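# Move tray to work bench and rack its tube

## Task

Carry the tray from the staging bench over to the work bench, using either robot or both. Place the tray's tube in the blue rack when its cap shows an orange dot, or in the green rack when the dot is white, pushed fully down into its slot; the tube must never contact the floor or the task fails. The bottles on the tray must finish upright on it, and the tray must rest entirely on the work bench with nothing overhanging the edge. At the end, every robot must have released everything and backed away, and neither robot may have fallen or be left leaning, or the task fails. Anything that stays in place only because a robot holds it does not count.

## Robot and tools

Robots: two identical Hello Robot Stretch 3 units, r1 and r2. Each has a two-wheel base (0.33 m long, 0.34 m wide, a passive omni wheel at the rear), a lift on a mast, and a telescoping arm that sticks out to the robot's RIGHT side. The base cannot strafe, so to move the gripper forward or back you drive the base. Spinning in place pivots about a point 0.05 m behind the front edge. With the arm in and the wrist folded, a spin sweeps a 0.28 m radius; an unfolded, level wrist reaches past that.

Frames: the base frame sits on the floor midway between the drive wheels, with x forward, y left and z up. hand_pose is reported in it, at the spot where closed fingertips meet; with all wrist joints at 0 that frame's x is up, y points back along the arm to the mast, and z to the rear. Odometry is the base frame as it was at the start; base_odometry counts wheel turns only, so slip shows up as travel. Heading is positive to the left, -3.142 to 3.142. Each robot reports in its own frames, so only images, lidar_m, wrist_depth_mm and head_depth_mm reveal where one robot is relative to the other.

execute_actions: argument actions is a list holding exactly one action (or empty, which just returns state and images). The action is an object keyed by "r1" and/or "r2". Each robot may get:
- base: exactly one of {"translate_m": d}, a straight drive offset in metres from where the base was last reported, forward positive, -1 to 1; or {"rotate_rad": d}, an in-place turn offset in radians, left/counter-clockwise positive, -3.2 to 3.2.
- joints: absolute targets by name: lift_m 0 to 1.1 (arm height on the mast); arm_m 0 to 0.52 (extension); wrist_yaw_rad -1.345 to 4.42 (0 along the arm, positive toward the front, 3.0 folded over the base); wrist_pitch_rad -1.57 to 0.451 (0 level, negative tips fingers down); wrist_roll_rad -2.911 to 2.911 (0 fingers side by side); gripper_m -0.089 to 0.179 (larger is wider; actual fingertip gap is somewhat less, zero below 0.007); head_pan_rad -3.953 to 1.73 (0 forward, positive left, -1.57 along the arm); head_tilt_rad -1.53 to 0.419 (negative looks down). Done tolerances: ±0.004 for lift, arm, gripper; ±0.02 for yaw, roll, head; ±0.05 for pitch.
- contact_limits: {"arm_m": n}, effort percent 1 to 100 at which the arm motion halts with contact_stop; smaller is softer but too small halts immediately. It caps arm holding force until the next action.
All motions in an action start at once. Anything left out may still be driving toward an earlier target without being reported. Unknown keys or out-of-range numbers get the whole call rejected. cameras picks which images return (r1_head_camera, r1_nav_camera, r1_wrist_camera, the r2_ equivalents, or "all"; omitted or null means all, [] means none); the pictures line lists their order. If a result reports a stop, the remaining calls in that reply are skipped.

wait: seconds 0 to 10; commands nothing and returns state and images. zoom_image: camera name plus region [x0, y0, x1, y1] in pixels from the top-left, no larger than 504 by 504, on a camera's most recent full image. finished_scene: scene, the current scene's number; it ends the scene for good once the last command has been held, so only call it when the goal is met and stable.

Result lines: base_status and joint_status tell how each commanded motion ended: done (for the base, wheels turned the full amount even if slipping), off_target (stopped short, may still push), contact_stop, time_out, torque_fault (old target dropped). on_its_own covers uncommanded joints; its "held at" is a held target, not the position. motor_effort is percent of maximum, positive toward larger joint values, with the peak in brackets; readings are biased and noisy. Positive wheel effort pushes forward. base_tilt gives forward/right lean in degrees (a few degrees of fixed bias). turned_by_wheels and turned_by_imu give turning since the last result. lidar_m: 12 distances in metres in 30-degree sectors, 1st straight ahead, counting counter-clockwise (4th left, 7th behind, 10th right), at 0.17 m height, range 0.15 to 12, "-" for nothing; it misses glass, thin legs and tabletops, and own parts can hide sectors 5, 6, 9, 10. wrist_depth_mm (45 to 1000) and head_depth_mm (280 to 4000, sideways image) are 7x7 grids of median depth from the top left.

Behaviour: the arm and lift stop and go slack when they press something firmly; a slack lift may sag under weight or be pushed up by closing fingers. Base, wrist and head have no contact stop and keep pushing; an overworked wrist servo turns limp for 10 s. The base reaches 0.30 m/s and 1.9 rad/s only with lift_m under 0.30, arm_m under 0.03 and wrist_yaw_rad over 2.54; otherwise 0.10 m/s and 0.63 rad/s. To grasp, command gripper_m below the object's width; to let go, go at least 0.02 above the contact value. Neither reading nor status confirms a hold; check images. To fold or unfold the wrist, first have lift_m between 0.32 and 0.95, pitch -0.4, roll near 0; after folding, lift may drop to 0.25. With yaw below -0.4 keep pitch at -0.5 or lower.

Avoid: dropping things or letting the tube reach the floor; robots pressing against each other (no state line reports touching, and further driving once bases touch is a hard press); arm pushes against rigid things with the gripper above about 0.45 m, repeated pushes after a contact_stop, or driving while the gripper is caught, all of which can tip a robot. If carrying together, note that equal commands can differ by up to 2.5 cm per metre. If a lean appears, back off in small steps, free the gripper, and lower lift_m to about 0.2. Loose objects may occasionally get nudged.

Each tool is called after "Request:" by a JSON object that holds its "op" and its "data", one argument or row to a line.

## Session

Request:
{"op": "execute_actions", "data": {
  "actions": []
}}

Scene clock: 0.00 s.
r1.base_odometry: x=+0.000 y=+0.000 heading=+0.000 (m, m, rad; r1's odometry frame)
r1.turned_by_wheels: +0.000 (rad since the last result)
r1.turned_by_imu: +0.000 (rad since the last result)
r1.base_tilt: forward=-1.7 right=-0.1 (deg)
r1.lidar_m: 1.11 1.84 2.67 1.47 1.98 1.84 1.28 2.39 2.12 1.16 0.98 0.97
r1.head_depth_mm: 962 966 968 978 982 986 992 / 1028 1035 1043 1047 1051 1063 1065 / 1112 1117 1126 1133 1142 1146 1149 / 1208 1217 1224 1229 1239 1246 1253 / 1322 1328 1335 1349 1355 1364 1372 / 1453 1464 1479 1490 1501 1513 1525 / 1616 1632 1655 1663 1666 1698 1707
r1.base_status: not commanded
r1.joint_positions: lift_m=+0.332 arm_m=+0.001 wrist_yaw_rad=+2.984 wrist_pitch_rad=-0.553 wrist_roll_rad=+0.005 gripper_m=+0.037 head_pan_rad=-0.015 head_tilt_rad=-0.002
r1.joint_status: not commanded
r1.motor_effort: left_wheel=+0 right_wheel=+0 lift_m=+27 arm_m=+0 wrist_yaw_rad=+0 wrist_pitch_rad=+6 wrist_roll_rad=+0 gripper_m=+1 head_pan_rad=+0 head_tilt_rad=+3 (%)
r1.hand_pose: x=+0.0110 y=+0.0565 z=+0.3159 quat_wxyz=(+0.246, +0.695, +0.138, +0.661) (m; r1's base frame)
r1.wrist_depth_mm: - - - - - - - / - - - - - - - / 798 813 833 822 871 856 895 / 654 669 679 680 703 701 708 / 562 554 - 569 574 591 594 / 489 506 - - 518 513 515 / - - - - 443 452 459
r2.base_odometry: x=+0.000 y=+0.000 heading=+0.000 (m, m, rad; r2's odometry frame)
r2.turned_by_wheels: +0.000 (rad since the last result)
r2.turned_by_imu: +0.000 (rad since the last result)
r2.base_tilt: forward=-0.1 right=+0.3 (deg)
r2.lidar_m: 1.34 1.14 2.56 1.96 1.48 3.74 1.47 1.09 1.06 1.11 1.56 4.09
r2.head_depth_mm: 1621 2340 3776 3713 3747 3419 2223 / 1641 2362 - - - 3400 2215 / 1639 2102 - - - 3395 2193 / 1645 2242 - - - 2738 2098 / 1649 2400 - - - 1862 2197 / 1659 2398 - - - 1489 2175 / 1672 2428 - - - 1412 2048
r2.base_status: not commanded
r2.joint_positions: lift_m=+0.376 arm_m=+0.003 wrist_yaw_rad=+2.929 wrist_pitch_rad=-0.401 wrist_roll_rad=+0.013 gripper_m=+0.037 head_pan_rad=-0.017 head_tilt_rad=+0.009
r2.joint_status: not commanded
r2.motor_effort: left_wheel=-1 right_wheel=+0 lift_m=+40 arm_m=+0 wrist_yaw_rad=+0 wrist_pitch_rad=+4 wrist_roll_rad=+0 gripper_m=+0 head_pan_rad=+0 head_tilt_rad=+2 (%)
r2.hand_pose: x=+0.0265 y=+0.0739 z=+0.3920 quat_wxyz=(+0.214, +0.708, +0.066, +0.670) (m; r2's base frame)
r2.wrist_depth_mm: - - - - - - - / - - - - - - - / - - - - - - - / - - - - 981 975 949 / 849 804 818 818 815 776 751 / 689 671 - 656 - 641 630 / 592 578 550 557 554 543 540
pictures: r1_head_camera (sideways: a quarter turn clockwise sets it upright), r1_nav_camera (sideways: a quarter turn counterclockwise sets it upright), r1_wrist_camera, r2_head_camera (sideways: a quarter turn clockwise sets it upright), r2_nav_camera (sideways: a quarter turn counterclockwise sets it upright), r2_wrist_camera
Images, in order (width x height): r1_head_camera 896x504, r1_nav_camera 672x504, r1_wrist_camera 644x364, r2_head_camera 896x504, r2_nav_camera 672x504, r2_wrist_camera 644x364.

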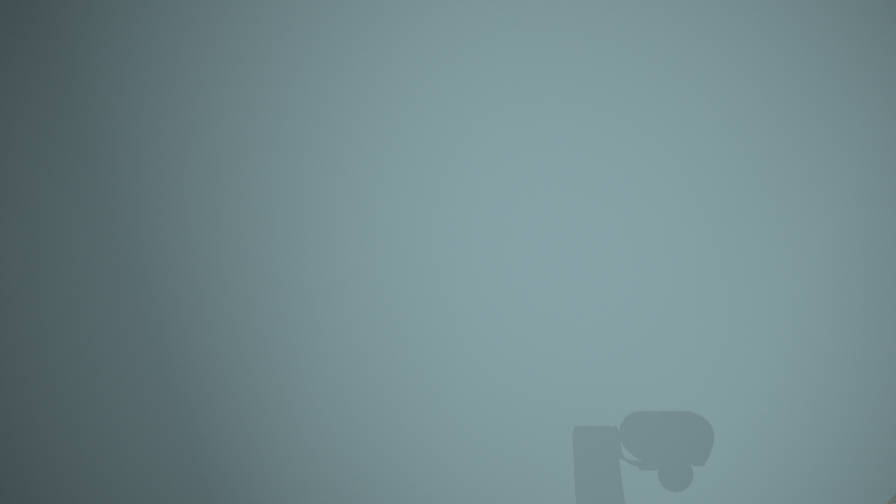

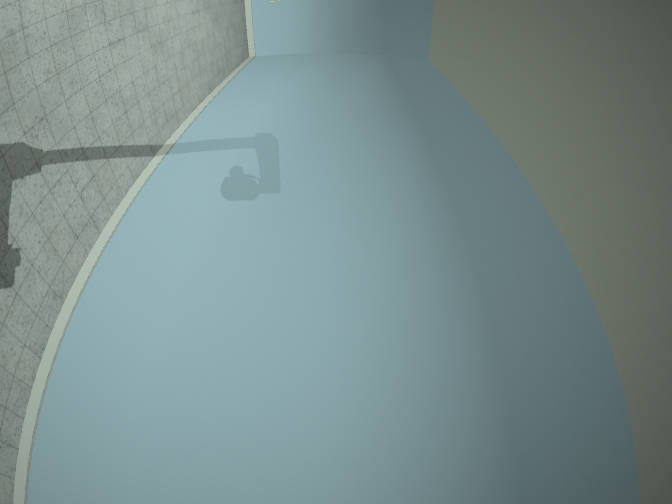

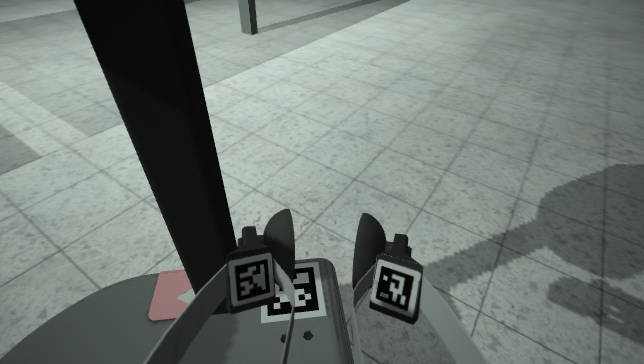

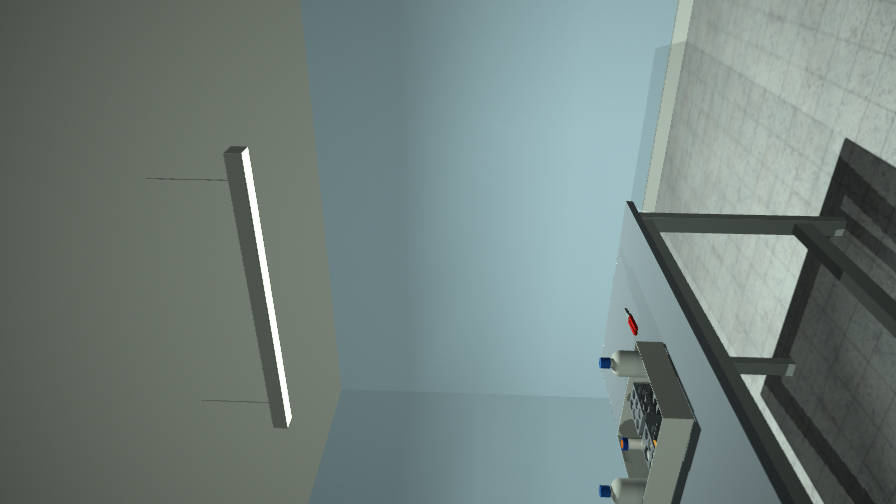

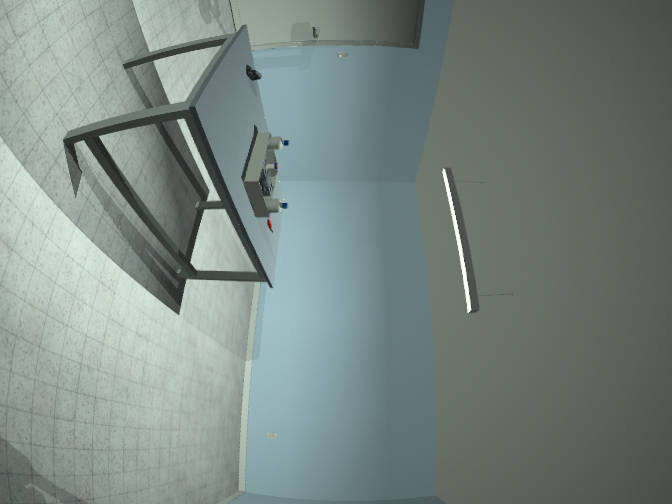

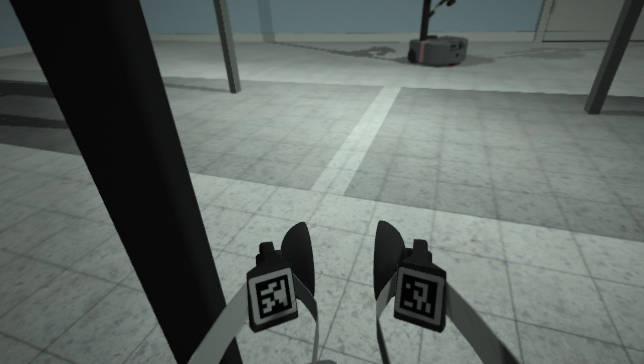

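Request:
{"op": "execute_actions", "data": {
  "actions": [
    {"r1":{"joints":{"head_pan_rad":1.7,"head_tilt_rad":-0.5}},"r2":{"joints":{"head_pan_rad":0.5,"head_tilt_rad":-0.5}}}
  ],
  "cameras": ["r1_head_camera","r1_nav_camera","r2_head_camera","r2_nav_camera"]
}}

Request:
{"op": "execute_actions", "data": {
  "actions": [
    {"r1":{"joints":{"head_pan_rad":-3.0,"head_tilt_rad":-0.5}},"r2":{"joints":{"head_pan_rad":-2.2,"head_tilt_rad":-0.5}}}
  ],
  "cameras": ["r1_head_camera","r1_nav_camera","r2_head_camera","r2_nav_camera"]
}}

Scene clock: 6.60 s.
r1.base_odometry: x=+0.000 y=+0.000 heading=+0.000 (m, m, rad; r1's odometry frame)
r1.turned_by_wheels: +0.000 (rad since the last result)
r1.turned_by_imu: +0.000 (rad since the last result)
r1.base_tilt: forward=-1.6 right=+0.0 (deg)
r1.lidar_m: 1.10 1.83 2.67 1.47 1.98 1.84 1.28 2.38 2.12 1.16 0.98 0.97
r1.head_depth_mm: - - 3242 2540 1950 1582 1331 / - - 2785 2513 1929 1574 1328 / - - 1713 2479 1935 1568 1327 / - - 1623 2281 1862 1563 1320 / - - 2963 2384 1922 1563 1318 / 3673 - 3120 2274 1930 1555 1317 / 3460 3711 3460 2515 1932 - -
r1.base_status: not commanded
r1.joint_positions: lift_m=+0.332 arm_m=+0.001 wrist_yaw_rad=+2.984 wrist_pitch_rad=-0.553 wrist_roll_rad=+0.005 gripper_m=+0.037 head_pan_rad=+1.693 head_tilt_rad=-0.494
r1.joint_status: all done
r1.motor_effort: left_wheel=+0(0) right_wheel=-1(1) lift_m=+26(27) arm_m=+0(0) wrist_yaw_rad=-1(0) wrist_pitch_rad=+6(6) wrist_roll_rad=+1(0) gripper_m=+0(1) head_pan_rad=+5(57) head_tilt_rad=-3(29) (%)
r1.hand_pose: x=+0.0110 y=+0.0565 z=+0.3159 quat_wxyz=(+0.246, +0.695, +0.138, +0.661) (m; r1's base frame)
r1.wrist_depth_mm: - - - - - - - / - - - - - - - / 805 802 859 842 862 862 874 / 671 680 662 685 705 706 716 / 554 562 - 580 587 598 610 / 494 528 - - 522 510 515 / - - - - 434 455 450
r2.base_odometry: x=+0.000 y=+0.000 heading=+0.000 (m, m, rad; r2's odometry frame)
r2.turned_by_wheels: +0.000 (rad since the last result)
r2.turned_by_imu: +0.000 (rad since the last result)
r2.base_tilt: forward=+0.1 right=+0.3 (deg)
r2.lidar_m: 1.35 1.14 2.56 1.96 1.48 3.75 1.47 1.10 1.06 1.11 1.55 4.10
r2.head_depth_mm: - - 1848 2591 1969 1584 1289 / - - 1928 2434 2040 1574 1283 / 3713 - 1862 1460 2014 1564 1274 / 3499 3787 - 1318 1853 1508 1273 / 3326 3564 3748 2482 1989 1545 1269 / 3092 3371 3602 2595 1967 1539 1253 / 2960 3207 3432 2717 1950 1521 1256
r2.base_status: not commanded
r2.joint_positions: lift_m=+0.376 arm_m=+0.003 wrist_yaw_rad=+2.929 wrist_pitch_rad=-0.401 wrist_roll_rad=+0.013 gripper_m=+0.037 head_pan_rad=+0.493 head_tilt_rad=-0.493
r2.joint_status: all done
r2.motor_effort: left_wheel=+0(1) right_wheel=+0(0) lift_m=+39(39) arm_m=+0(1) wrist_yaw_rad=-1(1) wrist_pitch_rad=+4(4) wrist_roll_rad=+0(0) gripper_m=+0(0) head_pan_rad=+3(28) head_tilt_rad=-3(31) (%)
r2.hand_pose: x=+0.0265 y=+0.0739 z=+0.3920 quat_wxyz=(+0.214, +0.708, +0.066, +0.670) (m; r2's base frame)
r2.wrist_depth_mm: - - - - - - - / - - - - - - - / - - - - - - - / - - - - 990 955 959 / 837 816 822 827 812 764 765 / 688 672 - 651 - 641 639 / 584 571 555 559 546 543 535
pictures: r1_head_camera (sideways: a quarter turn clockwise sets it upright), r1_nav_camera (sideways: a quarter turn counterclockwise sets it upright), r2_head_camera (sideways: a quarter turn clockwise sets it upright), r2_nav_camera (sideways: a quarter turn counterclockwise sets it upright)
Images, in order (width x height): r1_head_camera 896x504, r1_nav_camera 672x504, r2_head_camera 896x504, r2_nav_camera 672x504.

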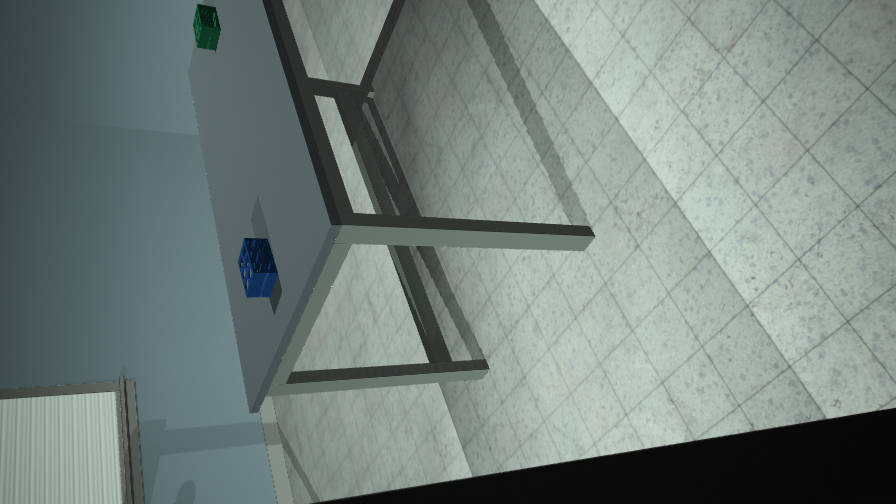

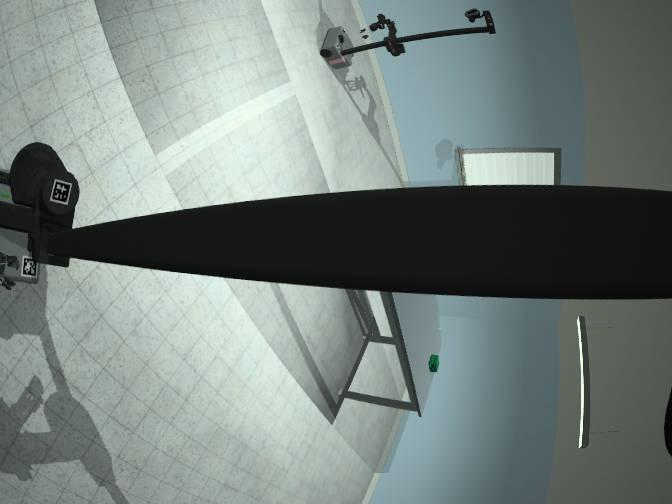

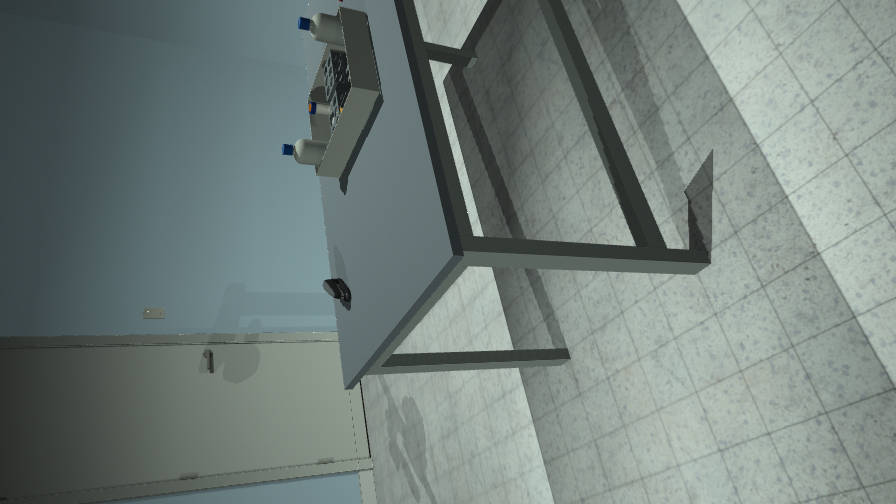

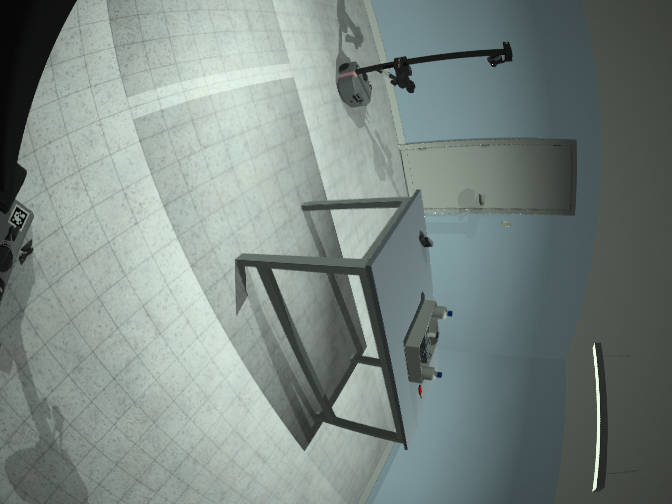

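Scene clock: 9.37 s.
r1.base_odometry: x=+0.000 y=+0.000 heading=+0.000 (m, m, rad; r1's odometry frame)
r1.turned_by_wheels: +0.000 (rad since the last result)
r1.turned_by_imu: +0.000 (rad since the last result)
r1.base_tilt: forward=-1.6 right=+0.0 (deg)
r1.lidar_m: 1.10 1.84 2.66 1.47 1.98 1.85 1.28 2.38 2.12 1.16 0.98 0.98
r1.head_depth_mm: 3805 - 1533 2238 1949 1583 1326 / - - 1460 2292 1768 1576 1324 / - - 1611 2512 1927 1569 1326 / - - 1834 2500 1930 1565 1322 / - - 3147 2495 1912 1569 1316 / - - 3157 2475 1908 1563 1313 / 3818 - 3465 2456 1906 1549 1314
r1.base_status: not commanded
r1.joint_positions: lift_m=+0.332 arm_m=+0.001 wrist_yaw_rad=+2.984 wrist_pitch_rad=-0.553 wrist_roll_rad=+0.005 gripper_m=+0.037 head_pan_rad=-2.993 head_tilt_rad=-0.494
r1.joint_status: all done
r1.motor_effort: left_wheel=+1(0) right_wheel=-1(0) lift_m=+28(27) arm_m=+0(0) wrist_yaw_rad=-1(0) wrist_pitch_rad=+6(6) wrist_roll_rad=+0(0) gripper_m=+0(0) head_pan_rad=-5(57) head_tilt_rad=-2(2) (%)
r1.hand_pose: x=+0.0110 y=+0.0565 z=+0.3159 quat_wxyz=(+0.246, +0.695, +0.138, +0.661) (m; r1's base frame)
r1.wrist_depth_mm: - - - - - - - / - - - - - - - / 796 819 811 851 854 866 876 / 666 665 672 690 687 704 712 / 561 558 - 584 592 584 607 / 481 524 - - 528 503 513 / - - - - 438 449 456
r2.base_odometry: x=+0.000 y=+0.000 heading=+0.000 (m, m, rad; r2's odometry frame)
r2.turned_by_wheels: +0.000 (rad since the last result)
r2.turned_by_imu: +0.000 (rad since the last result)
r2.base_tilt: forward=+0.0 right=+0.3 (deg)
r2.lidar_m: 1.34 1.14 2.55 1.95 1.48 3.74 1.47 1.10 1.06 1.11 1.55 4.09
r2.head_depth_mm: 890 969 1062 1179 1321 1474 1290 / 880 960 1055 1168 1307 1456 1284 / 875 950 1045 1154 1289 1438 1279 / 868 945 1034 1143 1270 1428 1268 / 863 936 1021 1129 1266 1407 1264 / 855 926 1012 1113 1245 1399 1257 / 847 920 1005 1108 1233 1387 1252
r2.base_status: not commanded
r2.joint_positions: lift_m=+0.376 arm_m=+0.003 wrist_yaw_rad=+2.929 wrist_pitch_rad=-0.401 wrist_roll_rad=+0.013 gripper_m=+0.037 head_pan_rad=-2.193 head_tilt_rad=-0.494
r2.joint_status: all done
r2.motor_effort: left_wheel=-1(0) right_wheel=+0(0) lift_m=+39(39) arm_m=+0(0) wrist_yaw_rad=+0(1) wrist_pitch_rad=+4(4) wrist_roll_rad=+0(0) gripper_m=+1(0) head_pan_rad=-3(33) head_tilt_rad=-3(4) (%)
r2.hand_pose: x=+0.0265 y=+0.0739 z=+0.3920 quat_wxyz=(+0.214, +0.708, +0.066, +0.670) (m; r2's base frame)
r2.wrist_depth_mm: - - - - - - - / - - - - - - - / - - - - - - - / - - - - - 981 949 / 838 821 826 826 801 770 755 / 690 672 - 659 - 653 637 / 587 577 547 556 542 540 538
pictures: r1_head_camera (sideways: a quarter turn clockwise sets it upright), r1_nav_camera (sideways: a quarter turn counterclockwise sets it upright), r2_head_camera (sideways: a quarter turn clockwise sets it upright), r2_nav_camera (sideways: a quarter turn counterclockwise sets it upright)
Images, in order (width x height): r1_head_camera 896x504, r1_nav_camera 672x504, r2_head_camera 896x504, r2_nav_camera 672x504.

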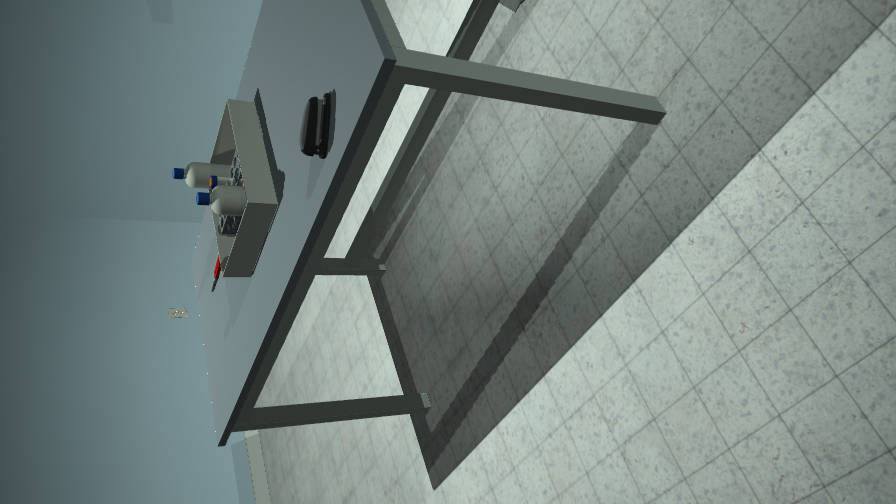

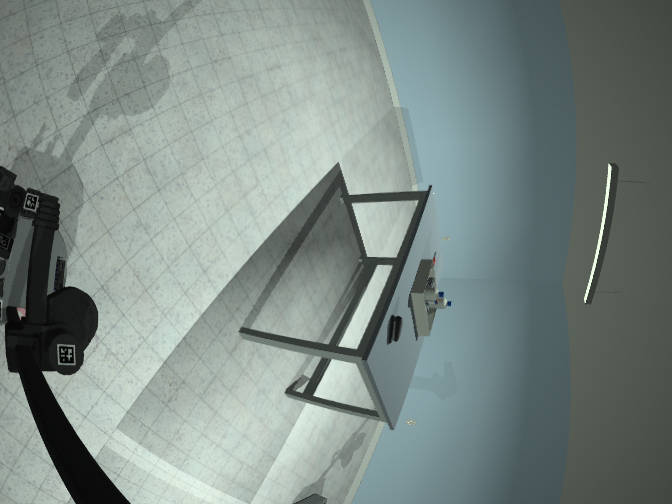

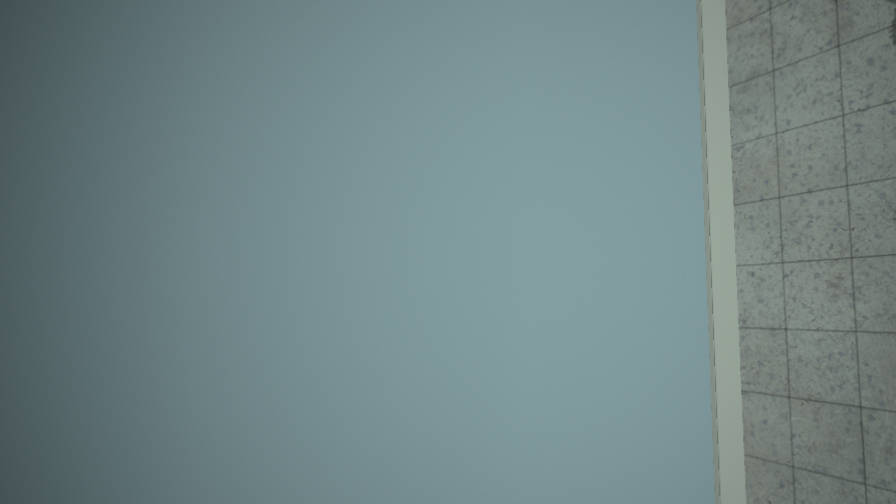

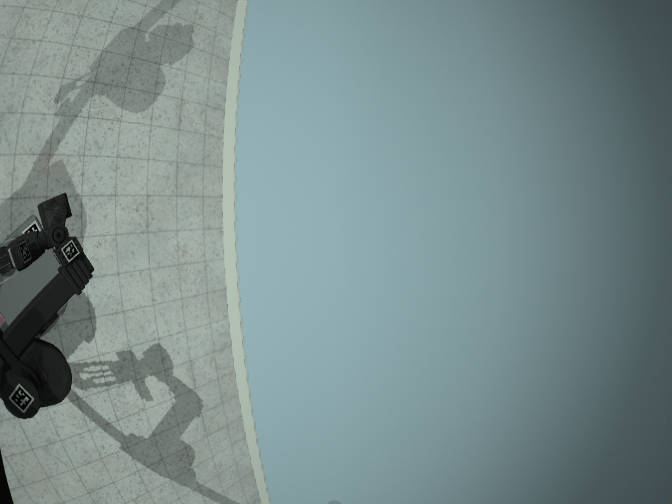

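Request:
{"op": "execute_actions", "data": {
  "actions": [
    {"r1":{"joints":{"head_pan_rad":-3.0,"head_tilt_rad":-0.3}},"r2":{"joints":{"head_pan_rad":0.3,"head_tilt_rad":-0.3}}}
  ],
  "cameras": ["r1_head_camera","r2_head_camera"]
}}

Request:
{"op": "zoom_image", "data": {
  "camera": "r1_head_camera",
  "region": [250, 50, 500, 320]
}}

Request:
{"op": "zoom_image", "data": {
  "camera": "r2_head_camera",
  "region": [350, 120, 600, 380]
}}

Scene clock: 29.53 s.
r1.base_odometry: x=+0.000 y=+0.000 heading=+0.000 (m, m, rad; r1's odometry frame)
r1.turned_by_wheels: +0.000 (rad since the last result)
r1.turned_by_imu: +0.000 (rad since the last result)
r1.base_tilt: forward=-1.7 right=-0.1 (deg)
r1.lidar_m: 1.10 1.83 2.67 1.47 1.98 1.85 1.28 2.39 2.11 1.16 0.98 0.97
r1.head_depth_mm: 3873 - - 1587 2236 1912 1524 / - - - 1486 2298 1775 1525 / - - - 1703 2498 1892 1524 / - - - 1832 2507 1891 1520 / - - - 3201 2483 1893 1510 / - - - 3205 2481 1884 1512 / 3825 - - 3636 2485 1874 1510
r1.base_status: not commanded
r1.joint_positions: lift_m=+0.332 arm_m=+0.001 wrist_yaw_rad=+2.984 wrist_pitch_rad=-0.553 wrist_roll_rad=+0.005 gripper_m=+0.037 head_pan_rad=-2.993 head_tilt_rad=-0.310
r1.joint_status: all done
r1.motor_effort: left_wheel=+1(1) right_wheel=-1(1) lift_m=+27(27) arm_m=+0(0) wrist_yaw_rad=+0(1) wrist_pitch_rad=+6(6) wrist_roll_rad=+0(1) gripper_m=+0(0) head_pan_rad=-5(3) head_tilt_rad=+5(21) (%)
r1.hand_pose: x=+0.0110 y=+0.0565 z=+0.3159 quat_wxyz=(+0.246, +0.695, +0.138, +0.661) (m; r1's base frame)
r1.wrist_depth_mm: - - - - - - - / - - - - - - - / 763 803 837 834 861 884 885 / 651 664 673 678 700 703 722 / 562 561 - 584 599 581 586 / 497 518 - - 528 512 513 / - - - - 437 449 457
r2.base_odometry: x=+0.000 y=+0.000 heading=+0.000 (m, m, rad; r2's odometry frame)
r2.turned_by_wheels: +0.000 (rad since the last result)
r2.turned_by_imu: +0.000 (rad since the last result)
r2.base_tilt: forward=-0.1 right=+0.3 (deg)
r2.lidar_m: 1.34 1.14 2.56 1.96 1.48 3.73 1.48 1.09 1.06 1.12 1.56 4.10
r2.head_depth_mm: 3234 - - - 2570 1921 1484 / 3259 - - 2229 2698 1896 1476 / 3280 - - 1767 2553 1815 1471 / 3300 - - 1809 2377 1881 1463 / 3388 - - 1888 1356 1795 1406 / 3436 3700 - 1879 1257 1726 1401 / 3227 3444 3561 3600 2213 1786 1431
r2.base_status: not commanded
r2.joint_positions: lift_m=+0.376 arm_m=+0.003 wrist_yaw_rad=+2.929 wrist_pitch_rad=-0.401 wrist_roll_rad=+0.013 gripper_m=+0.037 head_pan_rad=+0.293 head_tilt_rad=-0.310
r2.joint_status: all done
r2.motor_effort: left_wheel=-1(0) right_wheel=+0(0) lift_m=+39(40) arm_m=+0(0) wrist_yaw_rad=-1(0) wrist_pitch_rad=+4(4) wrist_roll_rad=+0(0) gripper_m=+0(1) head_pan_rad=+2(34) head_tilt_rad=+4(22) (%)
r2.hand_pose: x=+0.0265 y=+0.0739 z=+0.3920 quat_wxyz=(+0.214, +0.708, +0.066, +0.670) (m; r2's base frame)
r2.wrist_depth_mm: - - - - - - - / - - - - - - - / - - - - - - - / - - - - 973 976 944 / 854 818 821 824 820 768 756 / 687 683 - 655 - 637 628 / 589 576 550 561 547 545 540
pictures: r1_head_camera (sideways: a quarter turn clockwise sets it upright), r2_head_camera (sideways: a quarter turn clockwise sets it upright)
Images, in order (width x height): r1_head_camera 896x504, r2_head_camera 896x504.

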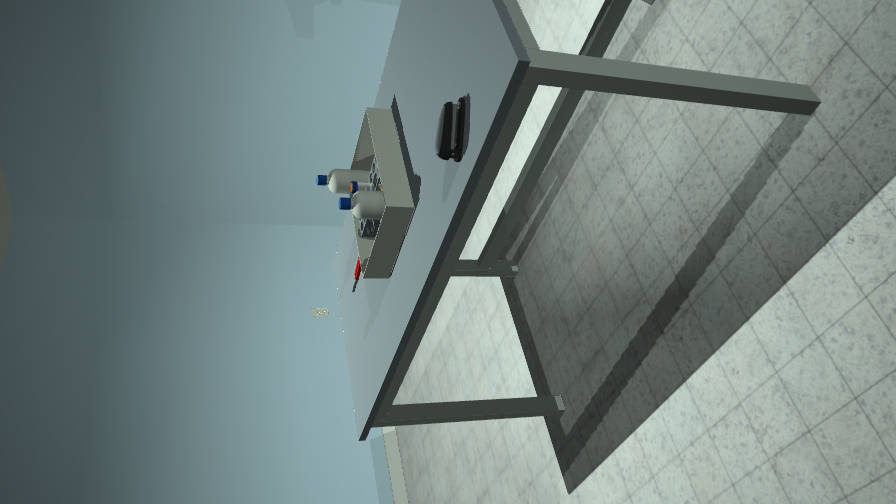

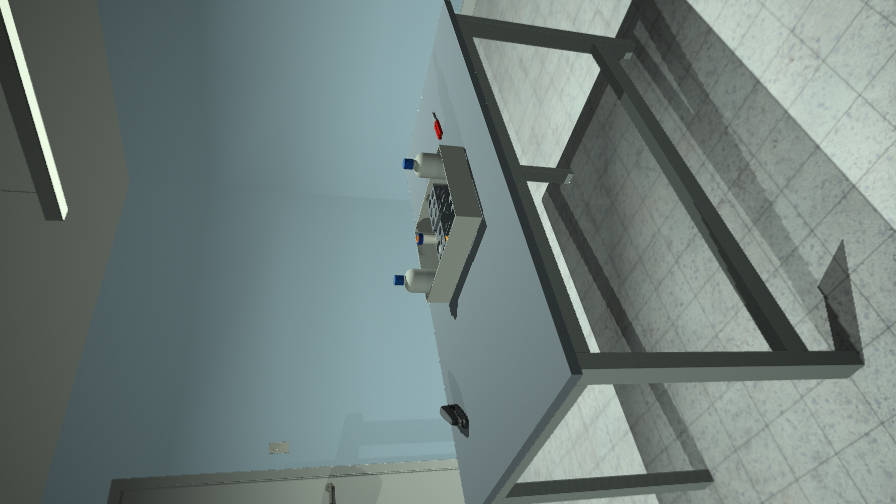

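Region (250, 50, 500, 320) of r1_head_camera's 896x504 image, scaled by 1.867, with more detail than that image has; it fills the left 467 columns of this view, and the rest is white.

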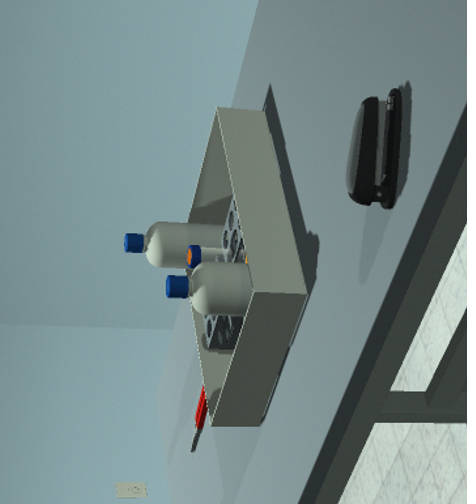

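Region (350, 120, 600, 380) of r2_head_camera's 896x504 image, scaled by 1.938, with more detail than that image has; it fills the left 485 columns of this view, and the rest is white.

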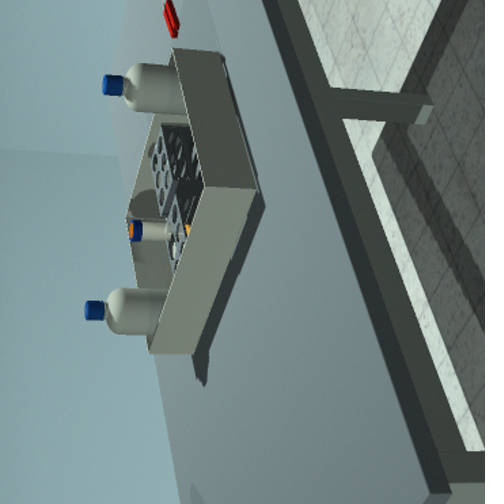

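Request:
{"op": "execute_actions", "data": {
  "actions": [
    {"r1":{"base":{"rotate_rad":-2.83},"joints":{"lift_m":0.28,"head_pan_rad":0,"head_tilt_rad":-0.6}},"r2":{"base":{"rotate_rad":0.04},"joints":{"lift_m":0.28,"head_pan_rad":0,"head_tilt_rad":-0.6}}}
  ],
  "cameras": []
}}

Request:
{"op": "execute_actions", "data": {
  "actions": [
    {"r1":{"base":{"translate_m":0.8}},"r2":{"base":{"translate_m":0.7}}}
  ],
  "cameras": []
}}

Request:
{"op": "execute_actions", "data": {
  "actions": [
    {"r1":{"base":{"translate_m":0.63}},"r2":{"base":{"translate_m":0.63}}}
  ],
  "cameras": []
}}

Request:
{"op": "execute_actions", "data": {
  "actions": [
    {"r1":{"base":{"rotate_rad":0.52},"joints":{"head_pan_rad":-1.57,"head_tilt_rad":-0.8}},"r2":{"base":{"rotate_rad":2.68},"joints":{"head_pan_rad":-1.57,"head_tilt_rad":-0.8}}}
  ],
  "cameras": ["r1_head_camera","r1_nav_camera","r2_head_camera","r2_nav_camera"]
}}

Scene clock: 48.23 s.
r1.base_odometry: x=+0.000 y=+0.000 heading=-2.830 (m, m, rad; r1's odometry frame)
r1.turned_by_wheels: -2.830 (rad since the last result)
r1.turned_by_imu: -2.821 (rad since the last result)
r1.base_tilt: forward=-1.8 right=+0.0 (deg)
r1.lidar_m: 2.38 3.35 1.30 1.00 0.99 1.02 1.44 4.31 1.47 1.49 2.69 1.28
r1.head_depth_mm: - 1647 2365 2185 1739 1461 1260 / - 1703 2625 2159 1734 1456 1256 / - 2007 2839 2157 1736 1456 1247 / - 2260 2702 2124 1726 1448 1248 / - 3868 2718 2132 1718 1441 1246 / 3763 - 2779 2125 1715 1439 1240 / 3596 3803 2769 2120 1712 1437 1237
r1.base_status: done
r1.joint_positions: lift_m=+0.280 arm_m=+0.001 wrist_yaw_rad=+2.984 wrist_pitch_rad=-0.553 wrist_roll_rad=+0.005 gripper_m=+0.037 head_pan_rad=-0.007 head_tilt_rad=-0.593
r1.joint_status: all done
r1.motor_effort: left_wheel=+2(12) right_wheel=-2(5) lift_m=+24(26) arm_m=+0(0) wrist_yaw_rad=+0(1) wrist_pitch_rad=+6(6) wrist_roll_rad=+0(0) gripper_m=+0(1) head_pan_rad=+5(57) head_tilt_rad=-2(26) (%)
r1.hand_pose: x=+0.0110 y=+0.0564 z=+0.2638 quat_wxyz=(+0.247, +0.695, +0.138, +0.661) (m; r1's base frame)
r1.wrist_depth_mm: 735 - 989 - - - - / 783 - 948 944 992 - - / 710 720 753 750 755 789 781 / 582 597 614 610 616 629 640 / 502 518 - 538 513 528 527 / - - - - 460 453 456 / - - - - 392 398 404
r2.base_odometry: x=+0.000 y=+0.000 heading=+0.040 (m, m, rad; r2's odometry frame)
r2.turned_by_wheels: +0.040 (rad since the last result)
r2.turned_by_imu: +0.040 (rad since the last result)
r2.base_tilt: forward=+0.1 right=+0.4 (deg)
r2.lidar_m: 1.29 1.14 2.68 1.50 1.48 3.32 1.42 1.09 1.07 1.13 1.63 4.09
r2.head_depth_mm: 3338 3621 3691 2441 1833 1465 1223 / 3525 3878 3609 2416 1811 1453 1214 / 3753 - 3135 2378 1812 1446 1203 / - - 2892 2246 1791 1434 1202 / - - 1641 2338 1767 1432 1192 / - - 1434 2320 1671 1422 1191 / 3739 - 1401 2093 1511 1415 1181
r2.base_status: done
r2.joint_positions: lift_m=+0.280 arm_m=+0.003 wrist_yaw_rad=+2.929 wrist_pitch_rad=-0.402 wrist_roll_rad=+0.013 gripper_m=+0.037 head_pan_rad=+0.007 head_tilt_rad=-0.592
r2.joint_status: all done
r2.motor_effort: left_wheel=-2(6) right_wheel=+1(3) lift_m=+31(36) arm_m=-1(0) wrist_yaw_rad=+0(1) wrist_pitch_rad=+4(4) wrist_roll_rad=+0(0) gripper_m=+0(0) head_pan_rad=-3(22) head_tilt_rad=-4(25) (%)
r2.hand_pose: x=+0.0265 y=+0.0738 z=+0.2966 quat_wxyz=(+0.215, +0.708, +0.066, +0.670) (m; r2's base frame)
r2.wrist_depth_mm: - - - - - - - / - - - - - - - / - - - - - - - / 891 - 836 825 823 790 763 / 683 677 666 675 654 629 617 / 564 556 - 536 - 520 518 / 471 486 - - 447 441 437
pictures: none
No camera images: the call's "cameras" was empty. Leave "cameras" out to get every camera's image.

Scene clock: 52.73 s.
r1.base_odometry: x=-0.761 y=-0.245 heading=-2.830 (m, m, rad; r1's odometry frame)
r1.turned_by_wheels: +0.000 (rad since the last result)
r1.turned_by_imu: +0.000 (rad since the last result)
r1.base_tilt: forward=-1.7 right=+0.0 (deg)
r1.lidar_m: 1.59 3.51 1.85 1.37 1.35 1.42 1.99 3.21 1.85 3.49 0.68 1.39
r1.head_depth_mm: - 1768 1141 1009 1756 1463 1256 / 3822 1750 1187 2030 1739 1462 1256 / 3638 3834 1299 2140 1733 1455 1247 / 3430 3619 1780 2072 1741 1450 1248 / 3265 3561 2697 2072 1727 1446 1241 / 3148 3400 2776 2135 1723 1448 1244 / 3020 3263 2754 2120 1713 1430 1237
r1.base_status: done
r1.joint_positions: lift_m=+0.280 arm_m=+0.001 wrist_yaw_rad=+2.984 wrist_pitch_rad=-0.553 wrist_roll_rad=+0.005 gripper_m=+0.037 head_pan_rad=-0.007 head_tilt_rad=-0.594
r1.joint_status: not commanded
r1.motor_effort: left_wheel=+1(11) right_wheel=-1(4) lift_m=+25(24) arm_m=+0(0) wrist_yaw_rad=-1(0) wrist_pitch_rad=+6(6) wrist_roll_rad=+0(1) gripper_m=+0(0) head_pan_rad=+5(5) head_tilt_rad=-1(3) (%)
r1.hand_pose: x=+0.0110 y=+0.0564 z=+0.2637 quat_wxyz=(+0.247, +0.695, +0.139, +0.661) (m; r1's base frame)
r1.wrist_depth_mm: - - - - - - - / 914 - 934 948 968 - - / 689 733 745 743 775 787 776 / 588 593 598 608 626 617 636 / 496 523 - 517 515 521 531 / - - - - 458 452 455 / - - - - 392 404 399
r2.base_odometry: x=+0.699 y=+0.028 heading=+0.040 (m, m, rad; r2's odometry frame)
r2.turned_by_wheels: +0.000 (rad since the last result)
r2.turned_by_imu: +0.007 (rad since the last result)
r2.base_tilt: forward=+0.1 right=+0.2 (deg)
r2.lidar_m: 0.77 0.59 0.57 3.50 1.79 3.16 1.92 1.48 1.45 1.54 2.23 3.52
r2.head_depth_mm: 2907 3123 3345 2432 1833 1460 1217 / 3039 3351 3376 2394 1822 1456 1213 / 3253 3528 1499 2165 1735 1442 1206 / 3496 3825 1469 2092 1733 1439 1204 / 3721 - 1355 1070 1770 1353 1193 / 3675 - 1308 960 1700 1418 1162 / 3313 3512 1299 956 810 1416 1104
r2.base_status: done
r2.joint_positions: lift_m=+0.280 arm_m=+0.003 wrist_yaw_rad=+2.929 wrist_pitch_rad=-0.402 wrist_roll_rad=+0.013 gripper_m=+0.037 head_pan_rad=+0.007 head_tilt_rad=-0.593
r2.joint_status: not commanded
r2.motor_effort: left_wheel=-2(6) right_wheel=+1(6) lift_m=+31(32) arm_m=+0(1) wrist_yaw_rad=-1(1) wrist_pitch_rad=+4(4) wrist_roll_rad=+0(0) gripper_m=+0(0) head_pan_rad=-2(3) head_tilt_rad=-3(4) (%)
r2.hand_pose: x=+0.0265 y=+0.0738 z=+0.2965 quat_wxyz=(+0.215, +0.708, +0.066, +0.670) (m; r2's base frame)
r2.wrist_depth_mm: - - - - - - - / - - - - - - - / - - - - - 599 - / 885 - 849 821 798 739 700 / 682 669 663 671 656 625 618 / 562 546 - 528 - 513 508 / 473 485 - - 444 446 438
pictures: none
No camera images: the call's "cameras" was empty. Leave "cameras" out to get every camera's image.

Scene clock: 56.60 s.
r1.base_odometry: x=-1.361 y=-0.439 heading=-2.830 (m, m, rad; r1's odometry frame)
r1.turned_by_wheels: +0.000 (rad since the last result)
r1.turned_by_imu: +0.000 (rad since the last result)
r1.base_tilt: forward=-1.7 right=+0.0 (deg)
r1.lidar_m: 0.96 2.97 2.26 1.67 1.65 1.72 2.42 2.30 0.63 1.07 1.04 1.08
r1.head_depth_mm: 3428 3702 1198 903 727 619 1251 / 3211 3579 1190 899 723 1393 1251 / 3029 3379 1178 895 787 1444 1245 / 2919 3224 2823 924 1726 1457 1243 / 2775 3059 2793 1190 1591 1444 1247 / 2664 2918 2765 2130 1716 1442 1239 / 2543 2780 2750 2124 1714 1436 1239
r1.base_status: done
r1.joint_positions: lift_m=+0.280 arm_m=+0.001 wrist_yaw_rad=+2.984 wrist_pitch_rad=-0.553 wrist_roll_rad=+0.005 gripper_m=+0.037 head_pan_rad=-0.007 head_tilt_rad=-0.594
r1.joint_status: not commanded
r1.motor_effort: left_wheel=+1(11) right_wheel=-2(2) lift_m=+25(25) arm_m=-1(0) wrist_yaw_rad=+0(0) wrist_pitch_rad=+6(6) wrist_roll_rad=+0(1) gripper_m=+0(0) head_pan_rad=+5(5) head_tilt_rad=-2(3) (%)
r1.hand_pose: x=+0.0110 y=+0.0564 z=+0.2637 quat_wxyz=(+0.247, +0.695, +0.139, +0.661) (m; r1's base frame)
r1.wrist_depth_mm: - - - - - - - / 906 - 931 962 978 - - / 711 715 716 763 735 786 782 / 594 595 595 596 614 619 628 / 496 513 - 519 526 518 534 / - - - - 464 451 464 / - - - - 396 399 404
r2.base_odometry: x=+1.329 y=+0.053 heading=+0.040 (m, m, rad; r2's odometry frame)
r2.turned_by_wheels: +0.000 (rad since the last result)
r2.turned_by_imu: +0.006 (rad since the last result)
r2.base_tilt: forward=+0.0 right=+0.2 (deg)
r2.lidar_m: 0.30 0.23 0.23 0.24 0.35 2.23 2.39 1.84 1.81 1.93 2.79 0.68
r2.head_depth_mm: 2477 2677 2910 2324 1827 1462 1221 / 2625 2850 3051 1006 1129 1384 1217 / 2814 3059 3263 998 748 1324 1179 / 2988 3275 3402 982 742 610 1149 / 3186 3517 3435 975 737 591 507 / 3240 3540 3420 966 592 585 492 / 2941 3182 3251 958 686 551 489
r2.base_status: done
r2.joint_positions: lift_m=+0.280 arm_m=+0.003 wrist_yaw_rad=+2.929 wrist_pitch_rad=-0.402 wrist_roll_rad=+0.013 gripper_m=+0.037 head_pan_rad=+0.007 head_tilt_rad=-0.593
r2.joint_status: not commanded
r2.motor_effort: left_wheel=-2(5) right_wheel=+1(7) lift_m=+31(31) arm_m=+0(0) wrist_yaw_rad=-1(0) wrist_pitch_rad=+4(4) wrist_roll_rad=+0(0) gripper_m=+0(0) head_pan_rad=-3(3) head_tilt_rad=-3(3) (%)
r2.hand_pose: x=+0.0265 y=+0.0737 z=+0.2965 quat_wxyz=(+0.215, +0.708, +0.066, +0.670) (m; r2's base frame)
r2.wrist_depth_mm: - - - - - - - / - - - - - - - / - - - - - - - / 863 - 845 832 801 789 761 / 684 621 427 381 642 624 611 / 562 558 - 511 - 314 291 / 475 479 - - 448 428 307
pictures: none
No camera images: the call's "cameras" was empty. Leave "cameras" out to get every camera's image.

Scene clock: 59.37 s.
r1.base_odometry: x=-1.361 y=-0.439 heading=-2.310 (m, m, rad; r1's odometry frame)
r1.turned_by_wheels: +0.520 (rad since the last result)
r1.turned_by_imu: +0.518 (rad since the last result)
r1.base_tilt: forward=-1.6 right=+0.0 (deg)
r1.lidar_m: 2.97 2.27 1.67 1.63 1.72 2.39 2.31 0.63 1.06 1.04 1.08 0.97
r1.head_depth_mm: 2784 1065 854 713 626 1307 1166 / 2781 1060 850 712 623 1306 1163 / 2812 1053 849 707 634 1304 1157 / 2769 1012 822 705 631 1297 1159 / 2800 970 664 703 630 1292 1156 / 2804 961 808 700 627 1285 1149 / 2793 883 811 696 625 1283 1139
r1.base_status: done
r1.joint_positions: lift_m=+0.280 arm_m=+0.001 wrist_yaw_rad=+2.984 wrist_pitch_rad=-0.553 wrist_roll_rad=+0.005 gripper_m=+0.037 head_pan_rad=-1.563 head_tilt_rad=-0.790
r1.joint_status: all done
r1.motor_effort: left_wheel=-1(8) right_wheel=+1(4) lift_m=+25(24) arm_m=+0(1) wrist_yaw_rad=-1(0) wrist_pitch_rad=+6(6) wrist_roll_rad=+0(0) gripper_m=+1(0) head_pan_rad=-4(54) head_tilt_rad=-4(20) (%)
r1.hand_pose: x=+0.0110 y=+0.0564 z=+0.2637 quat_wxyz=(+0.247, +0.695, +0.139, +0.661) (m; r1's base frame)
r1.wrist_depth_mm: - - - - - - - / 886 - 938 933 996 - - / 715 721 745 738 764 769 781 / 578 586 604 615 620 623 637 / 479 511 - 527 523 530 534 / - - - - 468 452 458 / - - - - 393 395 399
r2.base_odometry: x=+1.329 y=+0.053 heading=+2.720 (m, m, rad; r2's odometry frame)
r2.turned_by_wheels: +2.680 (rad since the last result)
r2.turned_by_imu: +2.684 (rad since the last result)
r2.base_tilt: forward=+0.0 right=+0.3 (deg)
r2.lidar_m: 2.23 2.29 1.83 1.81 1.96 3.00 0.59 0.29 0.23 0.23 0.25 0.38
r2.head_depth_mm: 2351 2667 960 698 629 533 480 / 2393 2710 982 710 607 531 479 / 2383 2697 976 759 622 527 485 / 2476 2764 964 754 619 523 906 / 2508 2815 925 745 613 520 916 / 2534 2827 913 740 610 518 931 / 2602 2834 933 735 605 514 1034
r2.base_status: done
r2.joint_positions: lift_m=+0.280 arm_m=+0.003 wrist_yaw_rad=+2.929 wrist_pitch_rad=-0.402 wrist_roll_rad=+0.013 gripper_m=+0.037 head_pan_rad=-1.563 head_tilt_rad=-0.790
r2.joint_status: all done
r2.motor_effort: left_wheel=-2(8) right_wheel=+1(7) lift_m=+31(32) arm_m=-1(1) wrist_yaw_rad=-1(0) wrist_pitch_rad=+4(4) wrist_roll_rad=+0(0) gripper_m=+0(0) head_pan_rad=-3(34) head_tilt_rad=-4(22) (%)
r2.hand_pose: x=+0.0265 y=+0.0737 z=+0.2965 quat_wxyz=(+0.215, +0.708, +0.066, +0.670) (m; r2's base frame)
r2.wrist_depth_mm: - - - - - - - / - - - - - - - / - - - - - - - / 871 - 863 826 805 784 763 / 689 661 667 678 658 623 620 / 562 547 - 537 - 518 511 / 476 485 - - 448 442 435
pictures: r1_head_camera (sideways: a quarter turn clockwise sets it upright), r1_nav_camera (sideways: a quarter turn counterclockwise sets it upright), r2_head_camera (sideways: a quarter turn clockwise sets it upright), r2_nav_camera (sideways: a quarter turn counterclockwise sets it upright)
Images, in order (width x height): r1_head_camera 896x504, r1_nav_camera 672x504, r2_head_camera 896x504, r2_nav_camera 672x504.

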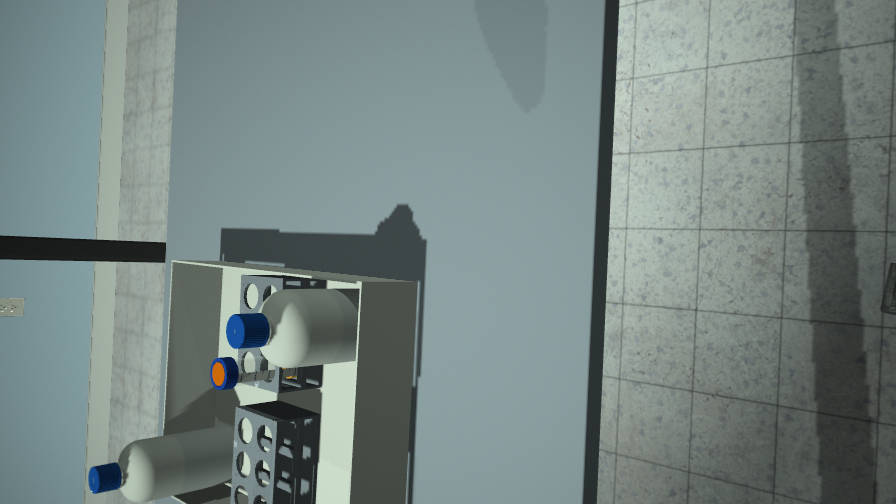

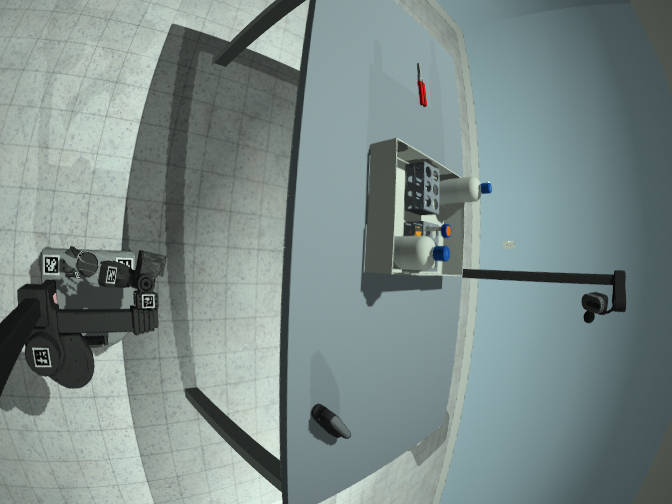

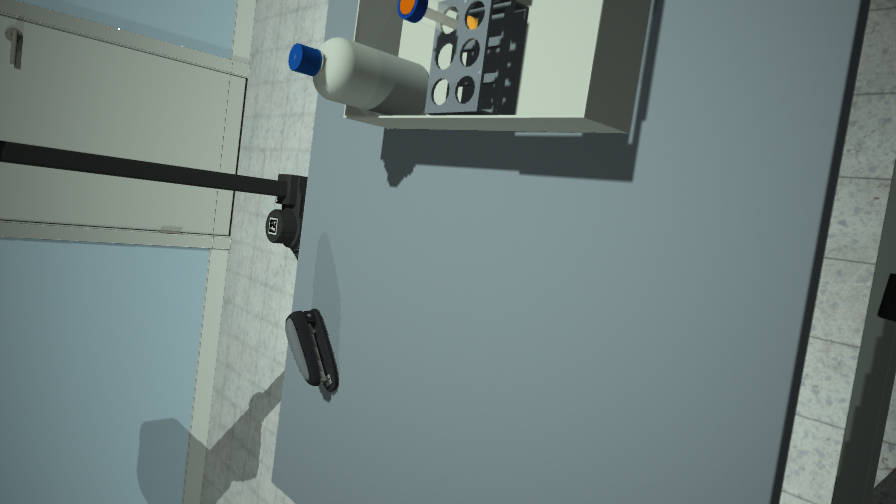

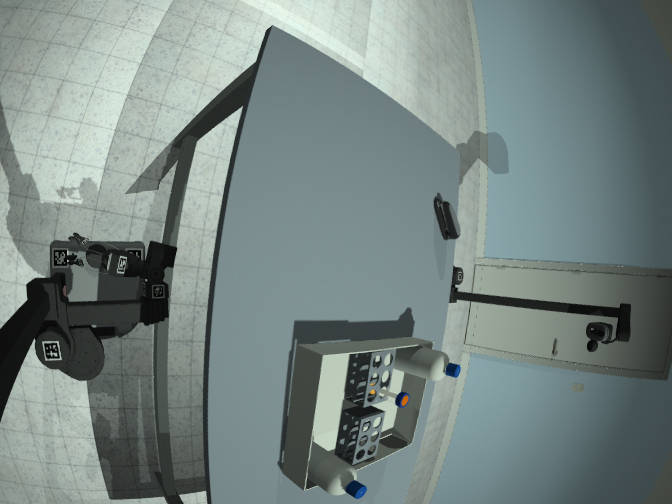

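Request:
{"op": "execute_actions", "data": {
  "actions": [
    {"r1":{"base":{"translate_m":0.18},"joints":{"lift_m":0.9,"wrist_pitch_rad":-0.4}},"r2":{"base":{"translate_m":-0.2},"joints":{"lift_m":0.62,"head_tilt_rad":-1.3}}}
  ],
  "cameras": ["r2_head_camera","r2_nav_camera"]
}}

Scene clock: 77.33 s.
r1.base_odometry: x=-1.482 y=-0.572 heading=-2.310 (m, m, rad; r1's odometry frame)
r1.turned_by_wheels: +0.000 (rad since the last result)
r1.turned_by_imu: +0.000 (rad since the last result)
r1.base_tilt: forward=-1.6 right=+0.0 (deg)
r1.lidar_m: 2.79 2.27 1.69 1.62 1.69 2.39 2.48 0.78 1.07 1.04 1.09 0.81
r1.head_depth_mm: 2782 1063 857 716 - - 1164 / 2818 1058 696 710 - - 1164 / 2796 971 694 707 636 - - / 2657 970 813 707 632 - - / 2726 882 812 702 641 - 1158 / 2817 1031 806 701 627 1246 1149 / 2843 1026 830 696 637 1282 1146
r1.base_status: done
r1.joint_positions: lift_m=+0.900 arm_m=+0.001 wrist_yaw_rad=+2.984 wrist_pitch_rad=-0.420 wrist_roll_rad=+0.005 gripper_m=+0.037 head_pan_rad=-1.563 head_tilt_rad=-0.790
r1.joint_status: all done
r1.motor_effort: left_wheel=-2(10) right_wheel=+0(4) lift_m=+29(31) arm_m=+0(1) wrist_yaw_rad=-1(0) wrist_pitch_rad=+10(10) wrist_roll_rad=+1(0) gripper_m=+0(0) head_pan_rad=-5(5) head_tilt_rad=-4(4) (%)
r1.hand_pose: x=+0.0139 y=+0.0749 z=+0.9121 quat_wxyz=(+0.202, +0.703, +0.092, +0.676) (m; r1's base frame)
r1.wrist_depth_mm: - - - - - - - / - - - - - - - / - - - - - - - / - - - - - - - / - - - - - - - / - - - - - - - / - - - - - - -
r2.base_odometry: x=+1.511 y=-0.029 heading=+2.720 (m, m, rad; r2's odometry frame)
r2.turned_by_wheels: +0.000 (rad since the last result)
r2.turned_by_imu: -0.001 (rad since the last result)
r2.base_tilt: forward=+0.0 right=+0.2 (deg)
r2.lidar_m: 2.42 2.31 1.85 1.83 2.00 2.85 0.53 0.25 0.20 0.20 0.22 0.33
r2.head_depth_mm: 664 475 530 537 1225 1201 - / 662 604 556 534 1227 1192 - / 601 602 556 531 - - - / 607 602 554 529 - - 1094 / 657 596 555 532 1211 1158 1090 / 652 602 557 534 1206 1145 1084 / 645 598 554 532 1210 1137 1080
r2.base_status: done
r2.joint_positions: lift_m=+0.509 arm_m=+0.003 wrist_yaw_rad=+2.929 wrist_pitch_rad=-0.401 wrist_roll_rad=+0.013 gripper_m=+0.037 head_pan_rad=-1.564 head_tilt_rad=-1.285
r2.joint_status: lift_m contact_stop (moved +0.229 of +0.340); the others done
r2.on_its_own: lift_m is slack since a contact_stop, until your next command for it (your +0.620 is given up)
r2.motor_effort: left_wheel=-2(8) right_wheel=+0(4) lift_m=+39(83) arm_m=+0(1) wrist_yaw_rad=-1(0) wrist_pitch_rad=+4(4) wrist_roll_rad=+0(0) gripper_m=+0(0) head_pan_rad=-3(3) head_tilt_rad=-7(37) (%)
r2.hand_pose: x=+0.0265 y=+0.0739 z=+0.5255 quat_wxyz=(+0.214, +0.708, +0.066, +0.670) (m; r2's base frame)
r2.wrist_depth_mm: - - - - - - - / - - - - - - - / - - - - - - - / - - - - - - - / - - - - - 974 944 / 886 854 - 822 - 800 788 / 750 720 699 703 695 688 684
pictures: r2_head_camera (sideways: a quarter turn clockwise sets it upright), r2_nav_camera (sideways: a quarter turn counterclockwise sets it upright)
Images, in order (width x height): r2_head_camera 896x504, r2_nav_camera 672x504.

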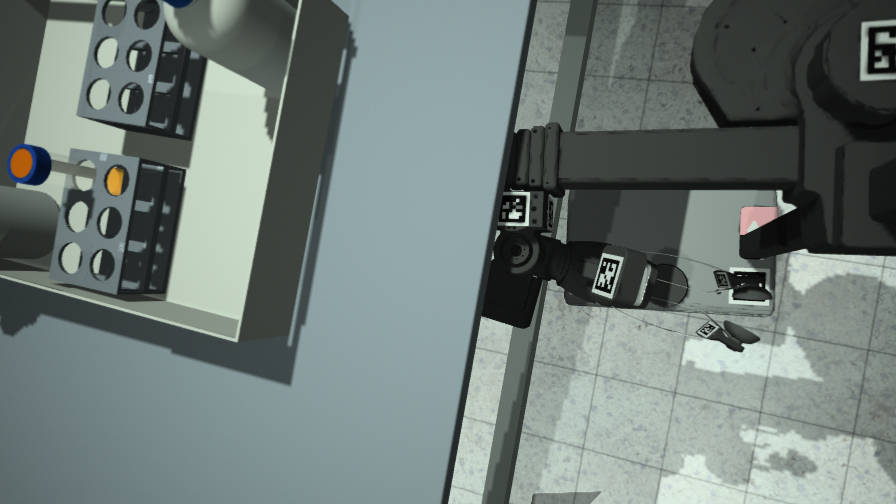

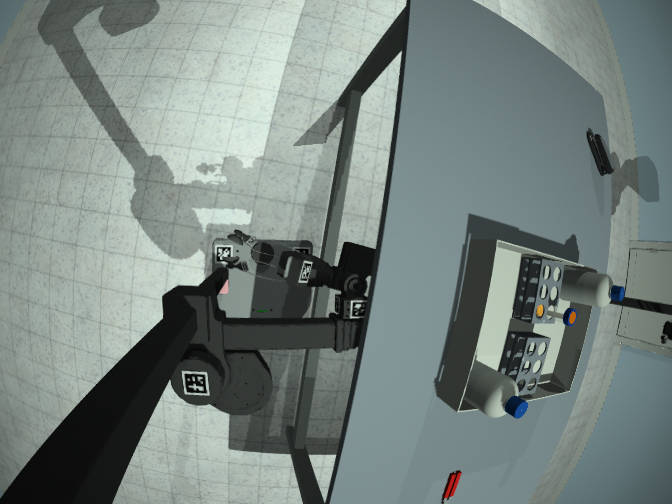

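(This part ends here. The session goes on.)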